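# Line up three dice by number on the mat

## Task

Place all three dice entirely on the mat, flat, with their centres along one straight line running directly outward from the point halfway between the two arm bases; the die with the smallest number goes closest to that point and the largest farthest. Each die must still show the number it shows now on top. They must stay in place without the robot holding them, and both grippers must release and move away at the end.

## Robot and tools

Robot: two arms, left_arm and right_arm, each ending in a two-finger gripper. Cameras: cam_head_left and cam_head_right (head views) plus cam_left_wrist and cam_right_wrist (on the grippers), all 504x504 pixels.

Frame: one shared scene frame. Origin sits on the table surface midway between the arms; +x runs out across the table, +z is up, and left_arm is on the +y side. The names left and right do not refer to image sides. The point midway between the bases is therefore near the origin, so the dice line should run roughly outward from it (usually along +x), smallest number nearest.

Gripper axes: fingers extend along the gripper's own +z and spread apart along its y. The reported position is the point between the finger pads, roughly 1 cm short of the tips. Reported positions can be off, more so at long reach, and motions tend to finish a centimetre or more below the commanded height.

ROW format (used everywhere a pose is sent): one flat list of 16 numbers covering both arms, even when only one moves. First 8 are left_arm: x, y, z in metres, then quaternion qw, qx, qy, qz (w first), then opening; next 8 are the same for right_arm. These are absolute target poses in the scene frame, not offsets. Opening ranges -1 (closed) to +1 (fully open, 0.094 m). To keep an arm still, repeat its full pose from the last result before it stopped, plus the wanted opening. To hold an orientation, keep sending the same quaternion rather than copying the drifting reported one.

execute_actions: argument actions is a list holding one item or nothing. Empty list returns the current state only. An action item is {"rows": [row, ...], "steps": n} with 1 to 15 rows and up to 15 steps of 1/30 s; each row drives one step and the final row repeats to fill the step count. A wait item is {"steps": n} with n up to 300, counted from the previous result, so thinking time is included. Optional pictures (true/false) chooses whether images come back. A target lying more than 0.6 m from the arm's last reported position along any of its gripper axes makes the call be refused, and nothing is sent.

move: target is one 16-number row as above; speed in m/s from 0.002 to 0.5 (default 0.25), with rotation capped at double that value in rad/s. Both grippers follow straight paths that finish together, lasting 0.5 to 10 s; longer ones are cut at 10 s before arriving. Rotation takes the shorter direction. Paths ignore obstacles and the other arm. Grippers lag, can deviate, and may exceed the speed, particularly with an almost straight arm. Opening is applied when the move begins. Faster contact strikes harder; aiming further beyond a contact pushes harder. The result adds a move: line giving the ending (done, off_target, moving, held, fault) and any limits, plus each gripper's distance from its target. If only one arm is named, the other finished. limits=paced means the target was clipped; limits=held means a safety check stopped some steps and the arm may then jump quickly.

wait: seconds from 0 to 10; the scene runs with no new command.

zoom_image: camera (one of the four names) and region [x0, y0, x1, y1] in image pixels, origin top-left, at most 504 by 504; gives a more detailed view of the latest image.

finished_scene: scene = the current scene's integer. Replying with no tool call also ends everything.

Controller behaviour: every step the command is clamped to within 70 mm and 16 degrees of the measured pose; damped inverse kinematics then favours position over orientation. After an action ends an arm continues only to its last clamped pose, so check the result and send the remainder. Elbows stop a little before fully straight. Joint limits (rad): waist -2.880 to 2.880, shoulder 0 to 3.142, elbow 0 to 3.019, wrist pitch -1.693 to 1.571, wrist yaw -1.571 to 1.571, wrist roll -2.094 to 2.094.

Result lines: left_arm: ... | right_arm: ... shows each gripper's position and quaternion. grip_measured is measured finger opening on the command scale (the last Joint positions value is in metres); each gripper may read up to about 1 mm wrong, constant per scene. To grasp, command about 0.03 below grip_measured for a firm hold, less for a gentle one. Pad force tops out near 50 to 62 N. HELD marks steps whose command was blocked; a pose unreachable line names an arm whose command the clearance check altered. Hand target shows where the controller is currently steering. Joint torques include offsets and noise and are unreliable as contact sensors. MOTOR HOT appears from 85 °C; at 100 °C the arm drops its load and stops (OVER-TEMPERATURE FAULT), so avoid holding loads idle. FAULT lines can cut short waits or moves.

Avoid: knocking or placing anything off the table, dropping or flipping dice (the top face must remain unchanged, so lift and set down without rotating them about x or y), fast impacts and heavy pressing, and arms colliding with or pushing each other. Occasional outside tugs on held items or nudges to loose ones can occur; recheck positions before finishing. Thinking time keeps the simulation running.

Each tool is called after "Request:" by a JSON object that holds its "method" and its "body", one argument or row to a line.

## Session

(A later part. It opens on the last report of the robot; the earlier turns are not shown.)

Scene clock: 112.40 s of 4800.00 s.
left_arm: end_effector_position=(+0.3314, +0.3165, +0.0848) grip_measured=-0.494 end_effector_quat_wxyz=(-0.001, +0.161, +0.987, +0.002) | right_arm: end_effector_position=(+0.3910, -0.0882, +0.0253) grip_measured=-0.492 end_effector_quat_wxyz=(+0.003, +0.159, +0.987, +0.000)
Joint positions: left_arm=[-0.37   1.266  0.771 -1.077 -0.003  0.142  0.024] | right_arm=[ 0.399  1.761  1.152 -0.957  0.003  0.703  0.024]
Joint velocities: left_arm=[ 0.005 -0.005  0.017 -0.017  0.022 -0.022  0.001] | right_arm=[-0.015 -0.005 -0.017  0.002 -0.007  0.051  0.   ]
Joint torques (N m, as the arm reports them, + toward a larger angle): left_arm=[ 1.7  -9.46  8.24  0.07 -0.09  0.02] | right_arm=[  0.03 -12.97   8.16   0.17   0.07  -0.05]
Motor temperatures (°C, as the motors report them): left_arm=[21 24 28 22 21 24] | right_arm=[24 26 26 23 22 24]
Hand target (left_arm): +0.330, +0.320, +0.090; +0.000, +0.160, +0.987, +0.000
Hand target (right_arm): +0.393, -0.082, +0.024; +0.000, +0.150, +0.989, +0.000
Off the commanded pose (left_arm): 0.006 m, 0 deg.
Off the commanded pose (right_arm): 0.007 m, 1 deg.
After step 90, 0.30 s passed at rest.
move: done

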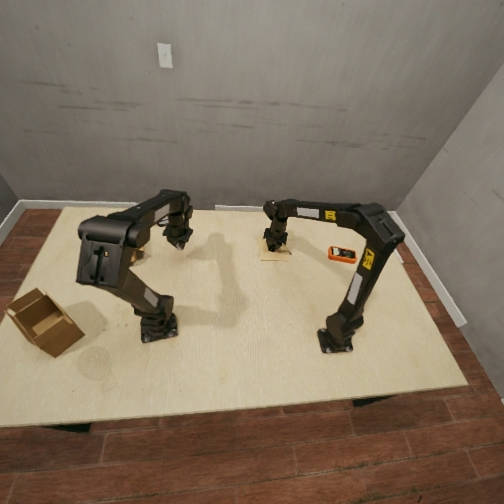

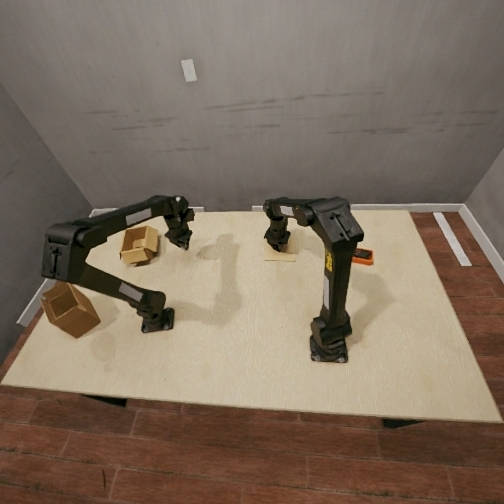

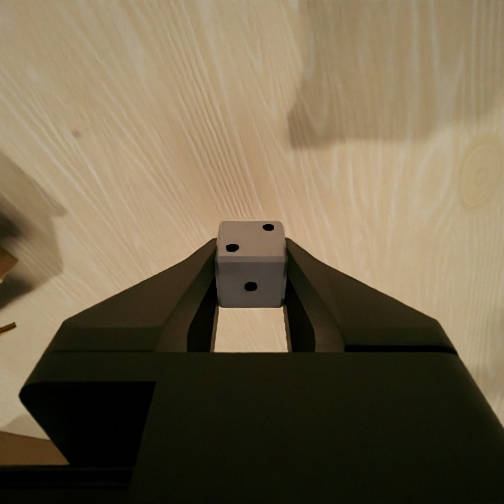

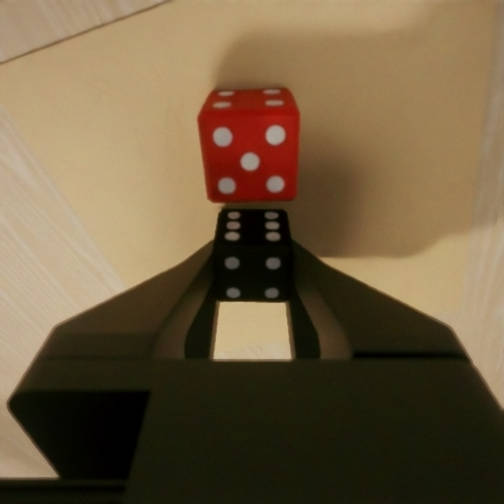

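Request:
{"method": "move", "body": {
  "target": [0.33,0.32,0.09,0,0.16,0.987,0,-0.53,0.393,-0.084,0.022,0,0.15,0.989,0,0.3]
}}

Request:
{"method": "move", "body": {
  "target": [0.33,0.25,0.1,0,0.16,0.987,0,-0.53,0.393,-0.084,0.1,0,0.15,0.989,0,0.3]
}}

Request:
{"method": "move", "body": {
  "target": [0.33,0.2,0.1,0,0.16,0.987,0,-0.53,0.2,-0.4,0.15,0,0.15,0.989,0,0.3],
  "speed": 0.35
}}

Request:
{"method": "move", "body": {
  "target": [0.345,-0.074,0.06,0,0.16,0.987,0,-0.53,0.2,-0.4,0.15,0,0.15,0.989,0,0.3]
}}

Scene clock: 120.83 s of 4800.00 s.
left_arm: end_effector_position=(+0.3314, +0.3165, +0.0848) grip_measured=-0.494 end_effector_quat_wxyz=(-0.001, +0.161, +0.987, +0.002) | right_arm: end_effector_position=(+0.3910, -0.0882, +0.0253) grip_measured=+0.298 end_effector_quat_wxyz=(+0.003, +0.157, +0.988, +0.000)
Joint positions: left_arm=[-0.37   1.266  0.771 -1.077 -0.003  0.142  0.024] | right_arm=[ 0.399  1.761  1.152 -0.957  0.003  0.698  0.061]
Joint velocities: left_arm=[ 0.005 -0.005  0.007  0.002  0.051 -0.037  0.   ] | right_arm=[ 0.005 -0.015 -0.002 -0.007 -0.051 -0.037  0.   ]
Joint torques (N m, as the arm reports them, + toward a larger angle): left_arm=[ 1.55 -8.82  8.27  0.13 -0.04  0.11] | right_arm=[  1.05 -12.44   7.94   0.54   0.05  -0.05]
Motor temperatures (°C, as the motors report them): left_arm=[21 24 27 22 21 24] | right_arm=[24 26 27 23 22 24]
Hand target (left_arm): +0.330, +0.320, +0.090; +0.000, +0.160, +0.987, +0.000
Hand target (right_arm): +0.393, -0.084, +0.022; +0.000, +0.150, +0.989, +0.000
Off the commanded pose (left_arm): 0.006 m, 0 deg.
Off the commanded pose (right_arm): 0.006 m, 1 deg.
After step 90, 4.73 s passed at rest.
move: done

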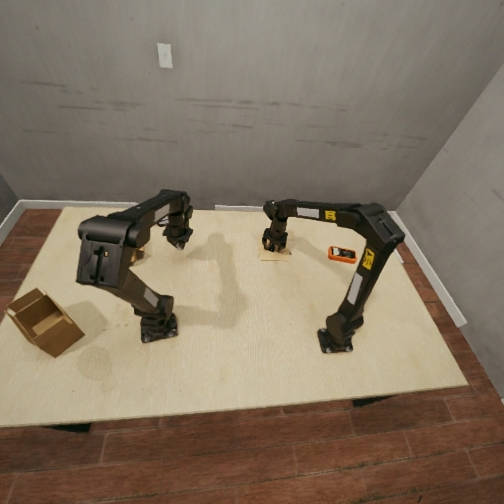

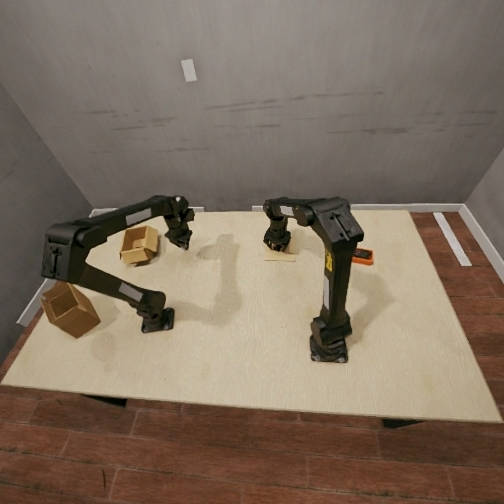

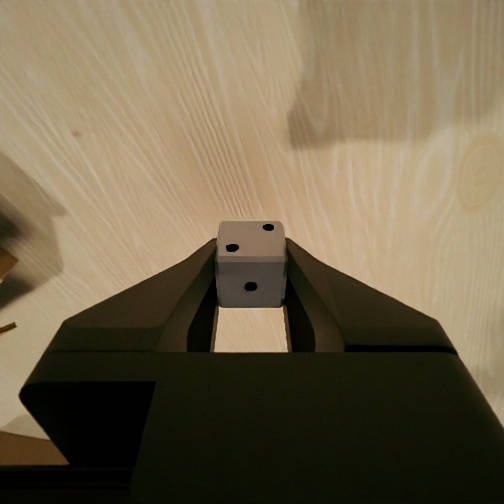

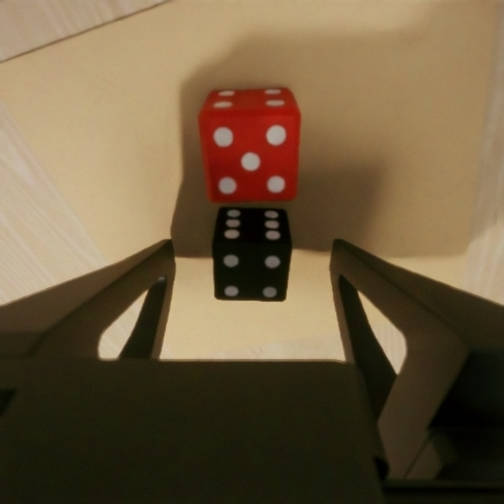

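Scene clock: 121.77 s of 4800.00 s.
left_arm: end_effector_position=(+0.3118, +0.2591, +0.0834) grip_measured=-0.494 end_effector_quat_wxyz=(-0.018, +0.166, +0.986, +0.004) | right_arm: end_effector_position=(+0.3848, -0.0907, +0.0889) grip_measured=+0.298 end_effector_quat_wxyz=(-0.006, +0.156, +0.988, -0.005)
Joint positions: left_arm=[-0.566  1.284  0.782 -1.106 -0.    -0.044  0.024] | right_arm=[ 0.399  1.673  1.224 -1.139  0.003  0.698  0.061]
Joint velocities: left_arm=[-0.015 -0.015  0.002  0.012 -0.022 -0.037 -0.   ] | right_arm=[-0.015 -0.015 -0.007  0.017  0.007 -0.022 -0.001]
Joint torques (N m, as the arm reports them, + toward a larger angle): left_arm=[-0.03 -6.93 12.53  0.   -0.11 -0.19] | right_arm=[  0.72 -13.24  10.02  -0.34   0.04  -0.02]
Motor temperatures (°C, as the motors report them): left_arm=[21 24 28 22 21 24] | right_arm=[24 26 27 23 22 24]
Hand target (left_arm): +0.329, +0.251, +0.100; -0.001, +0.160, +0.987, +0.000
Hand target (right_arm): +0.392, -0.084, +0.100; +0.000, +0.150, +0.989, +0.000
Off the commanded pose (left_arm): 0.026 m, 2 deg.
Off the commanded pose (right_arm): 0.015 m, 1 deg.
move: off_target (left_arm, right_arm)

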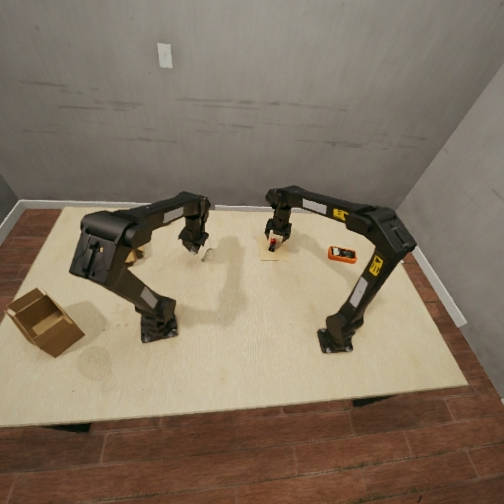

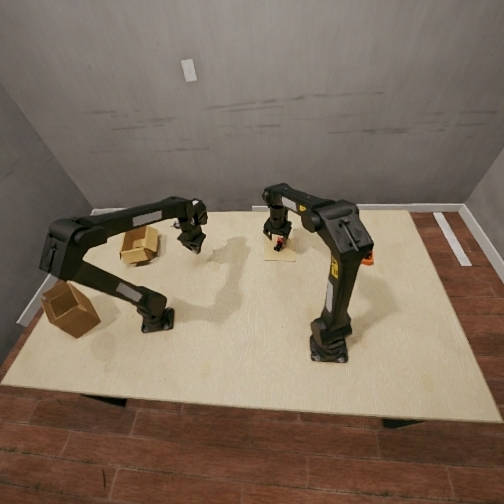

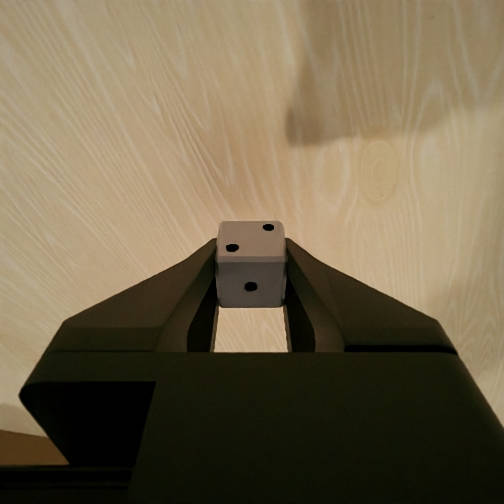

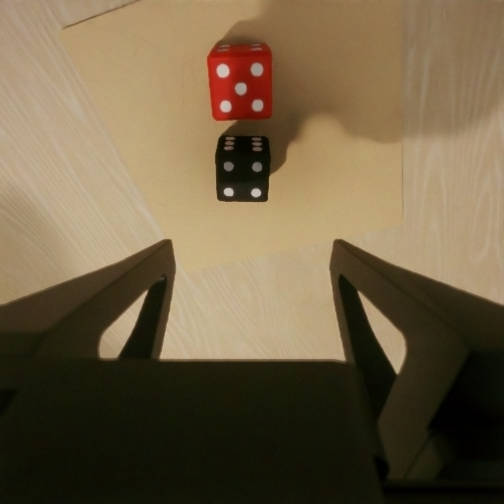

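Scene clock: 123.57 s of 4800.00 s.
left_arm: end_effector_position=(+0.3139, +0.2137, +0.0845) grip_measured=-0.494 end_effector_quat_wxyz=(-0.018, +0.161, +0.987, +0.007) | right_arm: end_effector_position=(+0.1968, -0.4020, +0.1438) grip_measured=+0.298 end_effector_quat_wxyz=(-0.006, +0.158, +0.987, -0.005)
Joint positions: left_arm=[-0.693  1.342  0.838 -1.106 -0.    -0.181  0.024] | right_arm=[-0.481  1.121  0.825 -1.282  0.014 -0.179  0.061]
Joint velocities: left_arm=[ 0.005 -0.024 -0.002 -0.012 -0.007  0.022 -0.002] | right_arm=[ 0.005 -0.005  0.027 -0.007 -0.037  0.037 -0.001]
Joint torques (N m, as the arm reports them, + toward a larger angle): left_arm=[-0.81 -8.59 12.43  0.1  -0.14 -0.16] | right_arm=[ 0.52 -6.59  8.96 -0.13 -0.05 -0.08]
Motor temperatures (°C, as the motors report them): left_arm=[21 24 28 22 21 24] | right_arm=[24 26 27 23 22 24]
Hand target (left_arm): +0.329, +0.201, +0.100; -0.001, +0.160, +0.987, +0.000
Hand target (right_arm): +0.197, -0.400, +0.148; -0.006, +0.150, +0.989, -0.004
Off the commanded pose (left_arm): 0.026 m, 2 deg.
Off the commanded pose (right_arm): 0.007 m, 1 deg.
move: off_target (left_arm)

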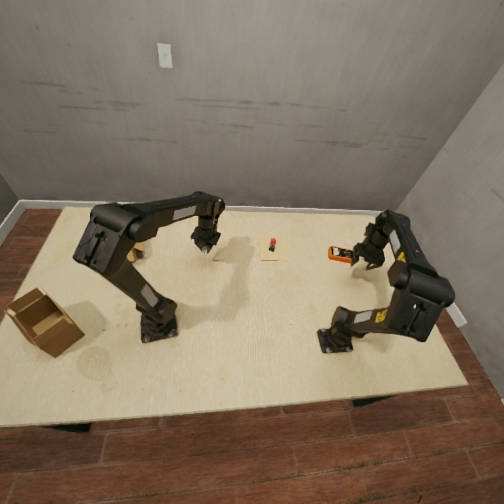

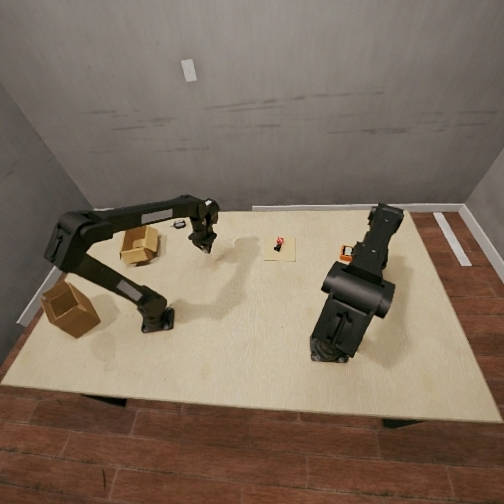

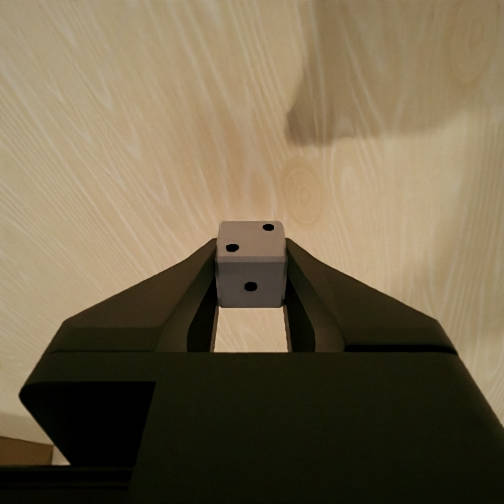

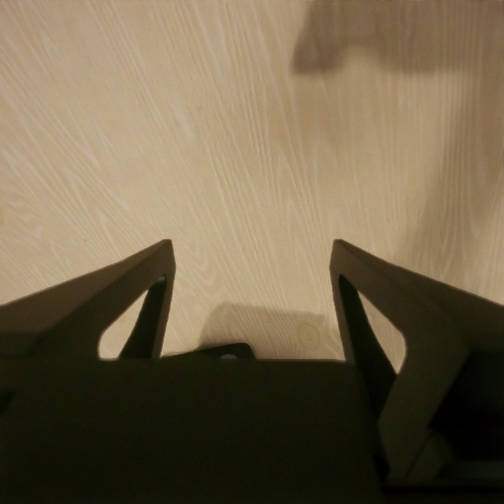

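Scene clock: 125.23 s of 4800.00 s.
left_arm: end_effector_position=(+0.3353, -0.0578, +0.0441) grip_measured=-0.494 end_effector_quat_wxyz=(-0.017, +0.166, +0.986, +0.014) | right_arm: end_effector_position=(+0.1977, -0.4003, +0.1438) grip_measured=+0.298 end_effector_quat_wxyz=(-0.004, +0.155, +0.988, -0.000)
Joint positions: left_arm=[-1.137  1.881  1.389 -1.121  0.004 -0.613  0.024] | right_arm=[-0.481  1.121  0.825 -1.282  0.003 -0.185  0.061]
Joint velocities: left_arm=[-0.015 -0.015  0.012  0.002 -0.037  0.066 -0.   ] | right_arm=[-0.005 -0.015  0.022 -0.012  0.051 -0.066  0.   ]
Joint torques (N m, as the arm reports them, + toward a larger angle): left_arm=[  0.03 -18.58  12.13  -0.11  -0.39  -0.18] | right_arm=[-0.24 -6.67  9.08  0.03 -0.06 -0.04]
Motor temperatures (°C, as the motors report them): left_arm=[21 24 28 22 21 24] | right_arm=[24 26 27 23 22 24]
Hand target (left_arm): +0.346, -0.071, +0.062; -0.002, +0.160, +0.987, +0.002
Hand target (right_arm): +0.200, -0.400, +0.150; +0.000, +0.150, +0.989, +0.000
Off the commanded pose (left_arm): 0.025 m, 3 deg.
Off the commanded pose (right_arm): 0.007 m, 1 deg.
move: off_target (left_arm)

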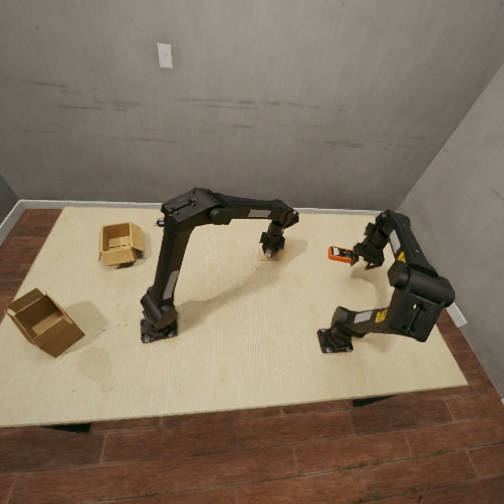

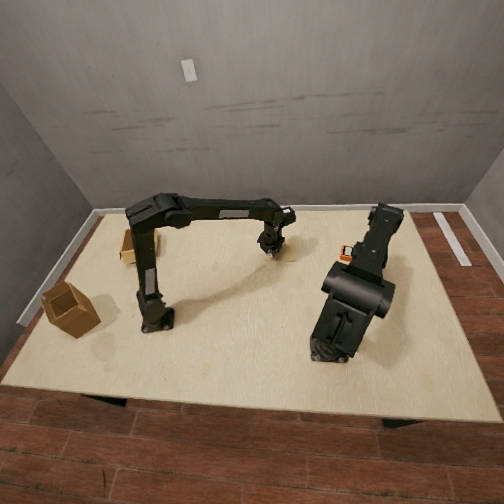

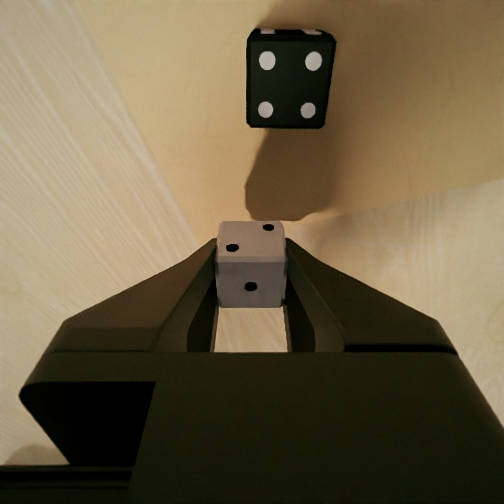

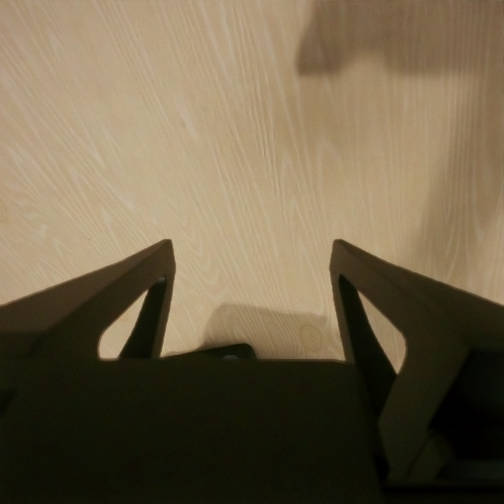

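Request:
{"method": "move", "body": {
  "target": [0.352,-0.077,0.03,0,0.16,0.987,0,-0.53,0.2,-0.4,0.15,0,0.15,0.989,0,0.3],
  "speed": 0.05
}}

Scene clock: 131.40 s of 4800.00 s.
left_arm: end_effector_position=(+0.3382, -0.0618, +0.0211) grip_measured=-0.494 end_effector_quat_wxyz=(-0.019, +0.165, +0.986, +0.016) | right_arm: end_effector_position=(+0.1977, -0.4003, +0.1438) grip_measured=+0.298 end_effector_quat_wxyz=(-0.004, +0.155, +0.988, -0.000)
Joint positions: left_arm=[-1.137  1.926  1.389 -1.083  0.004 -0.615  0.024] | right_arm=[-0.481  1.121  0.825 -1.282  0.003 -0.185  0.061]
Joint velocities: left_arm=[-0.015  0.005 -0.002  0.007 -0.007 -0.022 -0.   ] | right_arm=[-0.005 -0.005  0.012  0.007 -0.007 -0.051 -0.001]
Joint torques (N m, as the arm reports them, + toward a larger angle): left_arm=[  1.42 -18.94  11.05   0.75  -0.33  -0.15] | right_arm=[ 0.28 -6.91  9.1   0.01 -0.07 -0.03]
Motor temperatures (°C, as the motors report them): left_arm=[21 25 29 22 21 24] | right_arm=[24 26 27 23 22 24]
Hand target (left_arm): +0.352, -0.076, +0.031; -0.000, +0.160, +0.987, -0.000
Hand target (right_arm): +0.200, -0.400, +0.150; +0.000, +0.150, +0.989, -0.000
Off the commanded pose (left_arm): 0.022 m, 3 deg.
Off the commanded pose (right_arm): 0.007 m, 1 deg.
After step 90, 2.30 s passed at rest.
move: off_target (left_arm)

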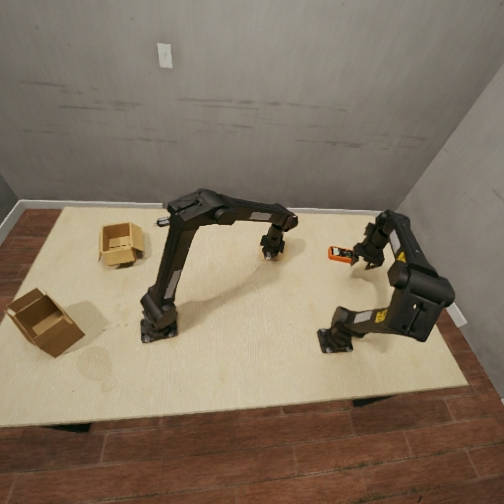

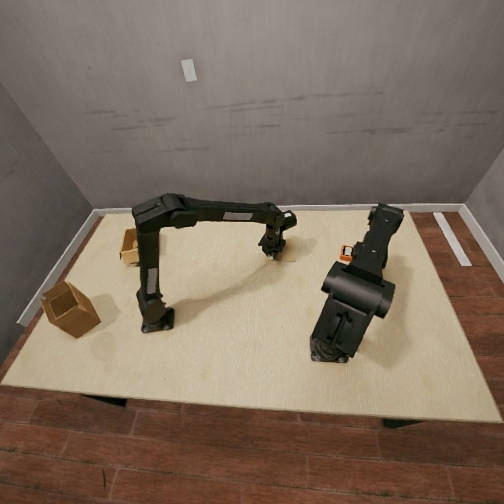

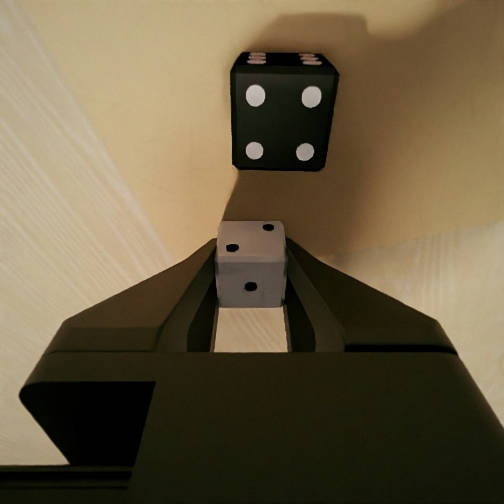

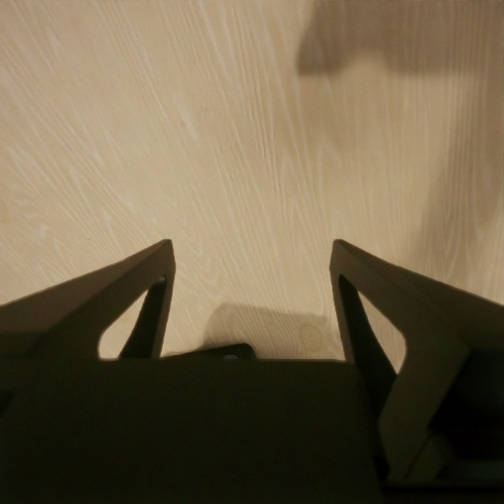

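Request:
{"method": "move", "body": {
  "target": [0.363,-0.088,0.036,0,0.16,0.987,0,-0.53,0.2,-0.4,0.15,0,0.15,0.989,0,0.3],
  "speed": 0.04
}}

Scene clock: 137.63 s of 4800.00 s.
left_arm: end_effector_position=(+0.3482, -0.0757, +0.0217) grip_measured=-0.494 end_effector_quat_wxyz=(-0.012, +0.165, +0.986, +0.009) | right_arm: end_effector_position=(+0.1977, -0.4003, +0.1438) grip_measured=+0.298 end_effector_quat_wxyz=(-0.004, +0.155, +0.988, -0.000)
Joint positions: left_arm=[-1.137  1.953  1.435 -1.083  0.004 -0.615  0.024] | right_arm=[-0.481  1.121  0.825 -1.282  0.003 -0.185  0.061]
Joint velocities: left_arm=[-0.015 -0.005  0.007 -0.007  0.037 -0.007 -0.   ] | right_arm=[-0.015 -0.024  0.002 -0.022  0.037 -0.037 -0.001]
Joint torques (N m, as the arm reports them, + toward a larger angle): left_arm=[  1.47 -18.43  12.31  -0.19  -0.39  -0.05] | right_arm=[ 0.34 -6.64  9.17  0.01 -0.07 -0.02]
Motor temperatures (°C, as the motors report them): left_arm=[21 26 29 22 21 24] | right_arm=[24 26 27 23 22 24]
Hand target (left_arm): +0.363, -0.087, +0.036; +0.000, +0.160, +0.987, -0.000
Hand target (right_arm): +0.200, -0.400, +0.150; +0.000, +0.150, +0.989, -0.000
Off the commanded pose (left_arm): 0.024 m, 2 deg.
Off the commanded pose (right_arm): 0.007 m, 1 deg.
After step 90, 2.00 s passed at rest.
move: off_target (left_arm)

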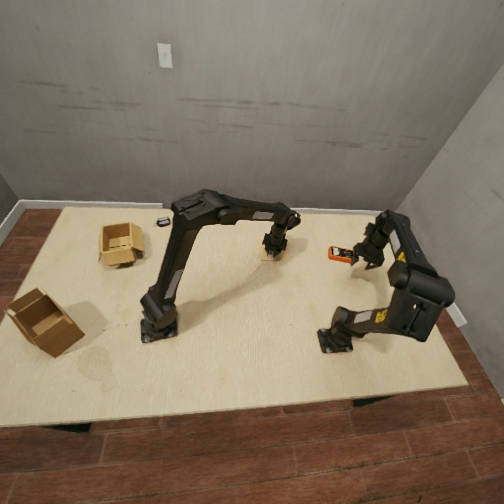

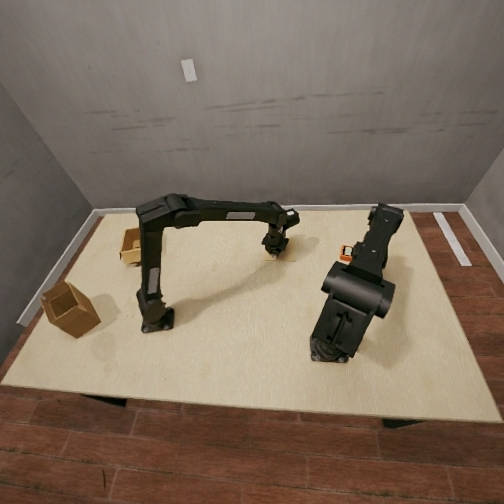

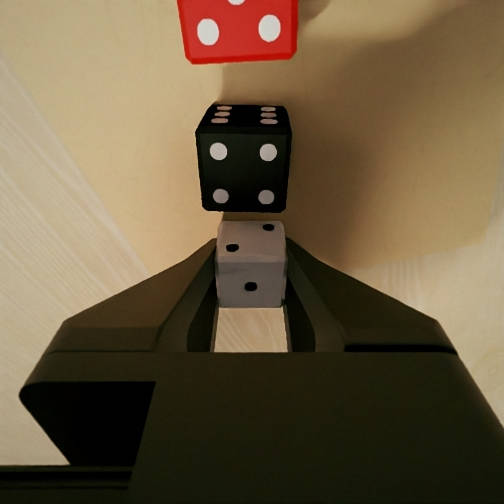

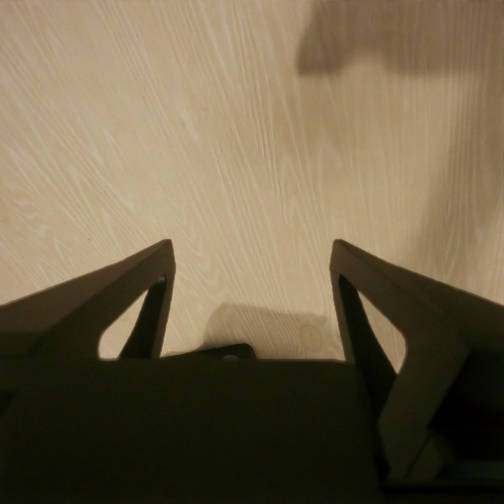

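Request:
{"method": "move", "body": {
  "target": [0.366,-0.083,0.024,0,0.16,0.987,0,-0.53,0.2,-0.4,0.15,0,0.15,0.989,0,0.3],
  "speed": 0.03
}}

Scene clock: 143.50 s of 4800.00 s.
left_arm: end_effector_position=(+0.3488, -0.0752, +0.0213) grip_measured=-0.494 end_effector_quat_wxyz=(-0.012, +0.164, +0.986, +0.009) | right_arm: end_effector_position=(+0.1977, -0.4003, +0.1438) grip_measured=+0.298 end_effector_quat_wxyz=(-0.004, +0.155, +0.988, -0.000)
Joint positions: left_arm=[-1.135  1.954  1.435 -1.083  0.004 -0.615  0.024] | right_arm=[-0.481  1.121  0.825 -1.282  0.003 -0.185  0.061]
Joint velocities: left_arm=[ 0.005 -0.015 -0.002  0.022 -0.007 -0.022  0.001] | right_arm=[-0.015 -0.005  0.017 -0.017 -0.007  0.037 -0.001]
Joint torques (N m, as the arm reports them, + toward a larger angle): left_arm=[  2.32 -17.33  10.76   1.12  -0.34   0.03] | right_arm=[ 0.32 -6.64  9.1  -0.03 -0.05 -0.02]
Motor temperatures (°C, as the motors report them): left_arm=[21 26 30 22 21 24] | right_arm=[24 26 27 23 22 24]
Hand target (left_arm): +0.366, -0.083, +0.024; +0.000, +0.160, +0.987, -0.000
Hand target (right_arm): +0.200, -0.400, +0.150; +0.000, +0.150, +0.989, -0.000
Off the commanded pose (left_arm): 0.019 m, 2 deg.
Off the commanded pose (right_arm): 0.007 m, 1 deg.
After step 90, 2.00 s passed at rest.
move: off_target (left_arm)

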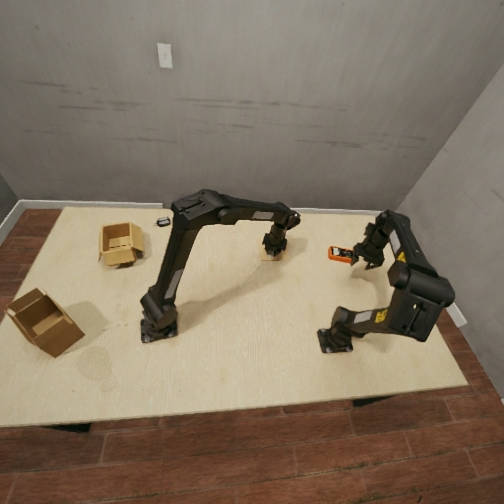

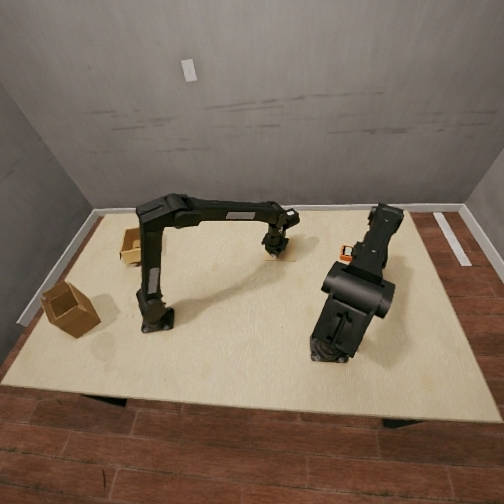

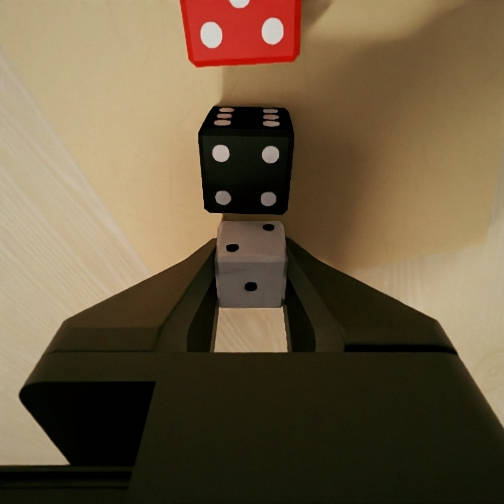

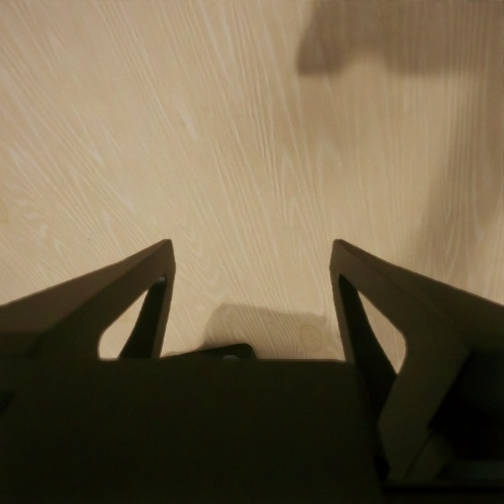

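Collinear in view, likely touching. Release.

Request:
{"method": "move", "body": {
  "target": [0.358,-0.08,0.024,0,0.16,0.987,0,0.3,0.2,-0.4,0.15,0,0.15,0.989,0,0.3],
  "speed": 0.03
}}

Request:
{"method": "move", "body": {
  "target": [0.355,-0.078,0.12,0,0.16,0.987,0,0.3,0.2,-0.4,0.15,0,0.15,0.989,0,0.3]
}}

Request:
{"method": "move", "body": {
  "target": [0.28,0.25,0.15,0,0.16,0.987,0,0.3,0.2,-0.4,0.15,0,0.15,0.989,0,0.3],
  "speed": 0.35
}}

Scene clock: 149.03 s of 4800.00 s.
left_arm: end_effector_position=(+0.3498, -0.0762, +0.0213) grip_measured=+0.298 end_effector_quat_wxyz=(-0.010, +0.164, +0.986, +0.007) | right_arm: end_effector_position=(+0.1977, -0.4003, +0.1438) grip_measured=+0.298 end_effector_quat_wxyz=(-0.004, +0.155, +0.988, -0.000)
Joint positions: left_arm=[-1.135  1.954  1.435 -1.077  0.004 -0.615  0.061] | right_arm=[-0.481  1.121  0.825 -1.282  0.003 -0.185  0.061]
Joint velocities: left_arm=[-0.015 -0.015 -0.002  0.002 -0.022 -0.022 -0.001] | right_arm=[-0.015  0.015 -0.012 -0.017 -0.007  0.007  0.001]
Joint torques (N m, as the arm reports them, + toward a larger angle): left_arm=[  0.8  -18.48   8.57   1.24  -0.32  -0.05] | right_arm=[ 0.52 -6.    9.1  -0.03 -0.04 -0.03]
Motor temperatures (°C, as the motors report them): left_arm=[21 26 30 22 21 24] | right_arm=[24 25 27 23 22 24]
Hand target (left_arm): +0.358, -0.080, +0.024; -0.000, +0.160, +0.987, -0.000
Hand target (right_arm): +0.200, -0.400, +0.150; +0.000, +0.150, +0.989, -0.000
Off the commanded pose (left_arm): 0.009 m, 2 deg.
Off the commanded pose (right_arm): 0.007 m, 1 deg.
After step 90, 1.77 s passed at rest.
move: done

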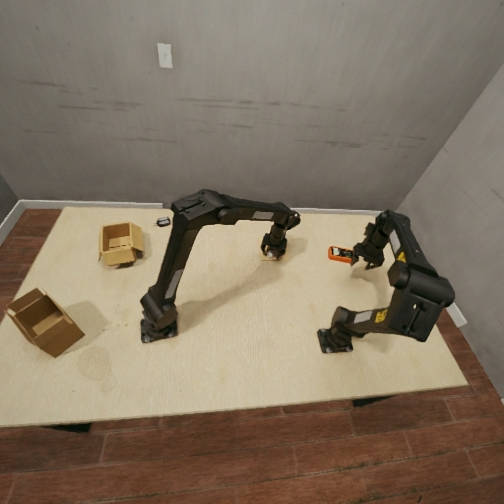

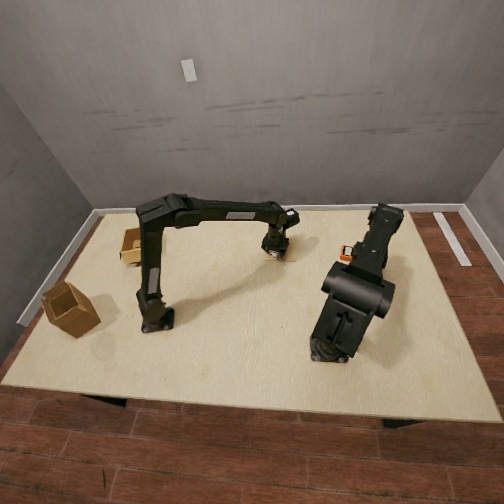

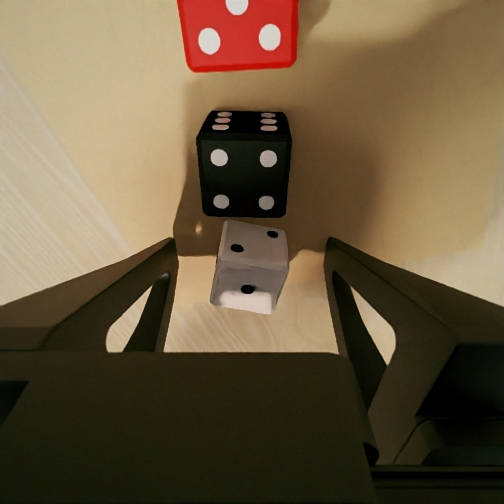

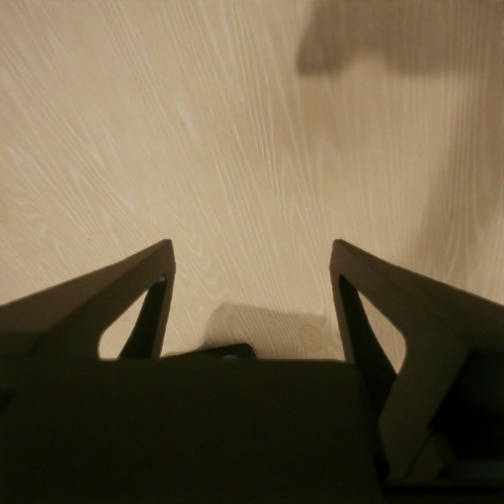

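Scene clock: 149.93 s of 4800.00 s.
left_arm: end_effector_position=(+0.3459, -0.0708, +0.1066) grip_measured=+0.298 end_effector_quat_wxyz=(-0.009, +0.164, +0.986, +0.006) | right_arm: end_effector_position=(+0.1977, -0.4003, +0.1438) grip_measured=+0.298 end_effector_quat_wxyz=(-0.004, +0.155, +0.988, -0.000)
Joint positions: left_arm=[-1.135  1.844  1.512 -1.261  0.004 -0.615  0.061] | right_arm=[-0.481  1.121  0.825 -1.282  0.003 -0.185  0.061]
Joint velocities: left_arm=[-0.015 -0.024  0.002 -0.012 -0.095 -0.022 -0.001] | right_arm=[-0.005  0.005  0.012  0.022 -0.037  0.022 -0.   ]
Joint torques (N m, as the arm reports them, + toward a larger angle): left_arm=[  0.97 -18.12  11.88  -0.21  -0.42  -0.09] | right_arm=[ 0.47 -6.42  9.34  0.07 -0.06 -0.04]
Motor temperatures (°C, as the motors report them): left_arm=[21 26 30 22 21 24] | right_arm=[24 25 27 23 22 24]
Hand target (left_arm): +0.355, -0.078, +0.119; +0.000, +0.160, +0.987, -0.000
Hand target (right_arm): +0.200, -0.400, +0.150; +0.000, +0.150, +0.989, -0.000
Off the commanded pose (left_arm): 0.018 m, 1 deg.
Off the commanded pose (right_arm): 0.007 m, 1 deg.
move: off_target (left_arm)

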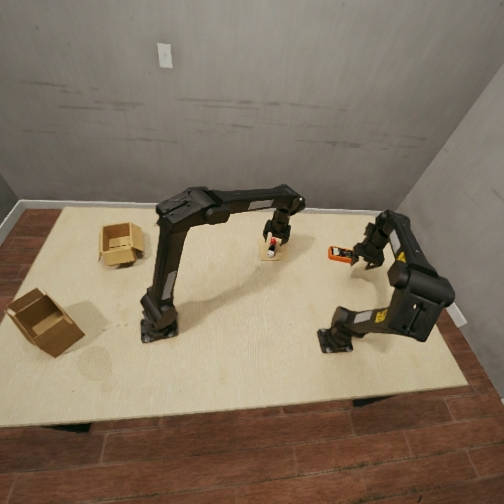

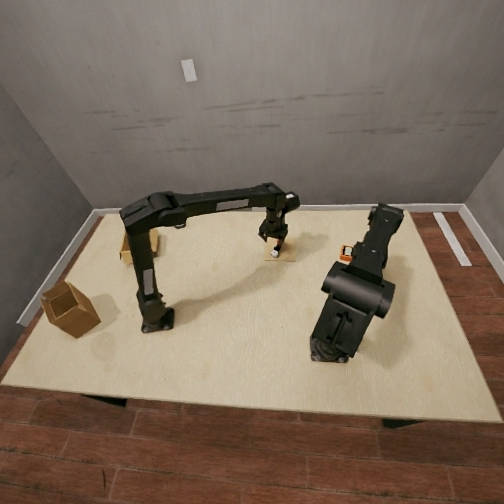

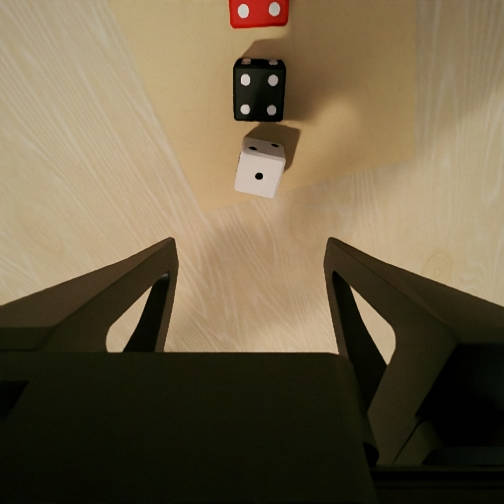

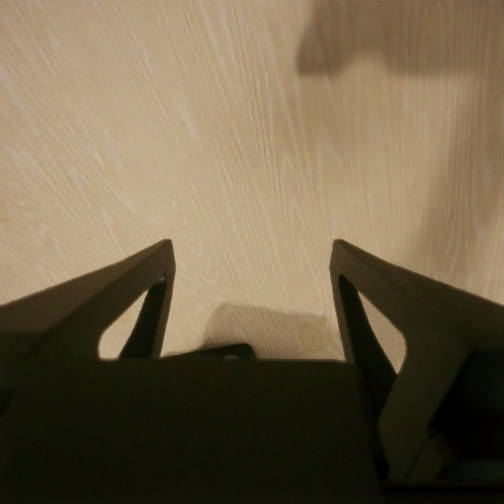

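Scene clock: 151.57 s of 4800.00 s.
left_arm: end_effector_position=(+0.2814, +0.2470, +0.1476) grip_measured=+0.298 end_effector_quat_wxyz=(+0.010, +0.154, +0.988, -0.003) | right_arm: end_effector_position=(+0.1977, -0.4003, +0.1438) grip_measured=+0.298 end_effector_quat_wxyz=(-0.004, +0.155, +0.988, -0.000)
Joint positions: left_arm=[-0.645  1.1    0.82  -1.271  0.    -0.147  0.061] | right_arm=[-0.481  1.121  0.825 -1.282  0.003 -0.185  0.061]
Joint velocities: left_arm=[ 0.005 -0.005 -0.017 -0.002 -0.037  0.051 -0.001] | right_arm=[-0.015  0.015 -0.017  0.017  0.007 -0.125  0.001]
Joint torques (N m, as the arm reports them, + toward a larger angle): left_arm=[ 0.12 -6.02  8.89  0.06 -0.07  0.11] | right_arm=[ 0.21 -6.74  9.15  0.02 -0.04 -0.07]
Motor temperatures (°C, as the motors report them): left_arm=[21 26 30 22 21 24] | right_arm=[24 25 27 23 22 24]
Hand target (left_arm): +0.279, +0.248, +0.147; +0.002, +0.160, +0.987, -0.002
Hand target (right_arm): +0.200, -0.400, +0.150; +0.000, +0.150, +0.989, -0.000
Off the commanded pose (left_arm): 0.004 m, 1 deg.
Off the commanded pose (right_arm): 0.007 m, 1 deg.
move: done

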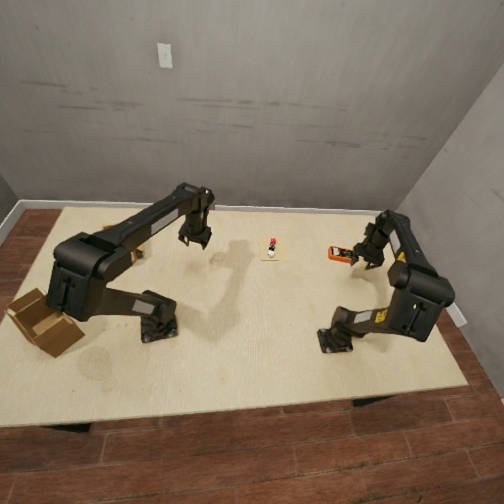

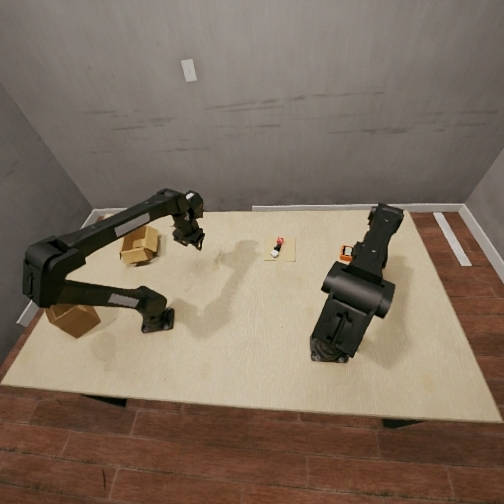

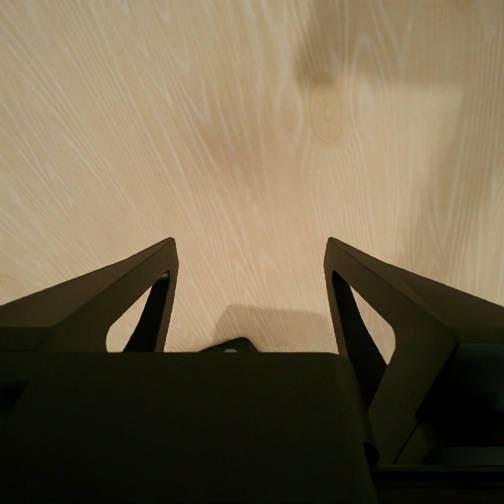

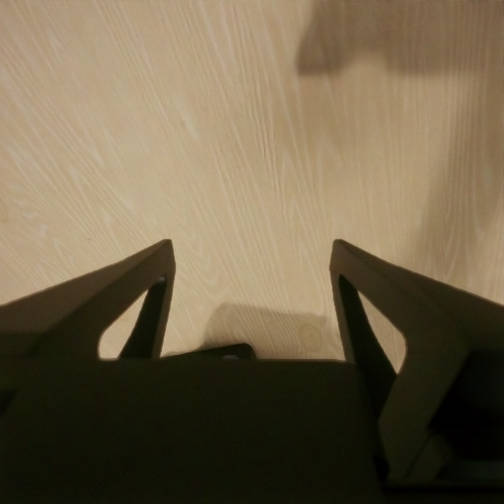

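Request:
{"method": "zoom_image", "body": {
  "camera": "cam_head_left",
  "region": [250,230,300,270]
}}

Region (250, 230, 300, 270) of cam_head_left's 504x504 image, scaled by 10.080, with more detail than that image has; it fills the top 403 rows of this view, and the rest is white.

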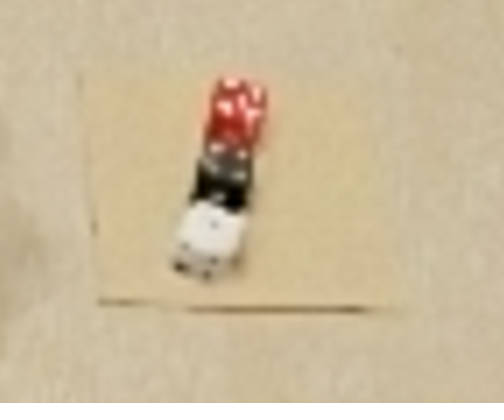

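Request:
{"method": "finished_scene", "body": {
  "scene": 1
}}

The scene is finished: the task was done.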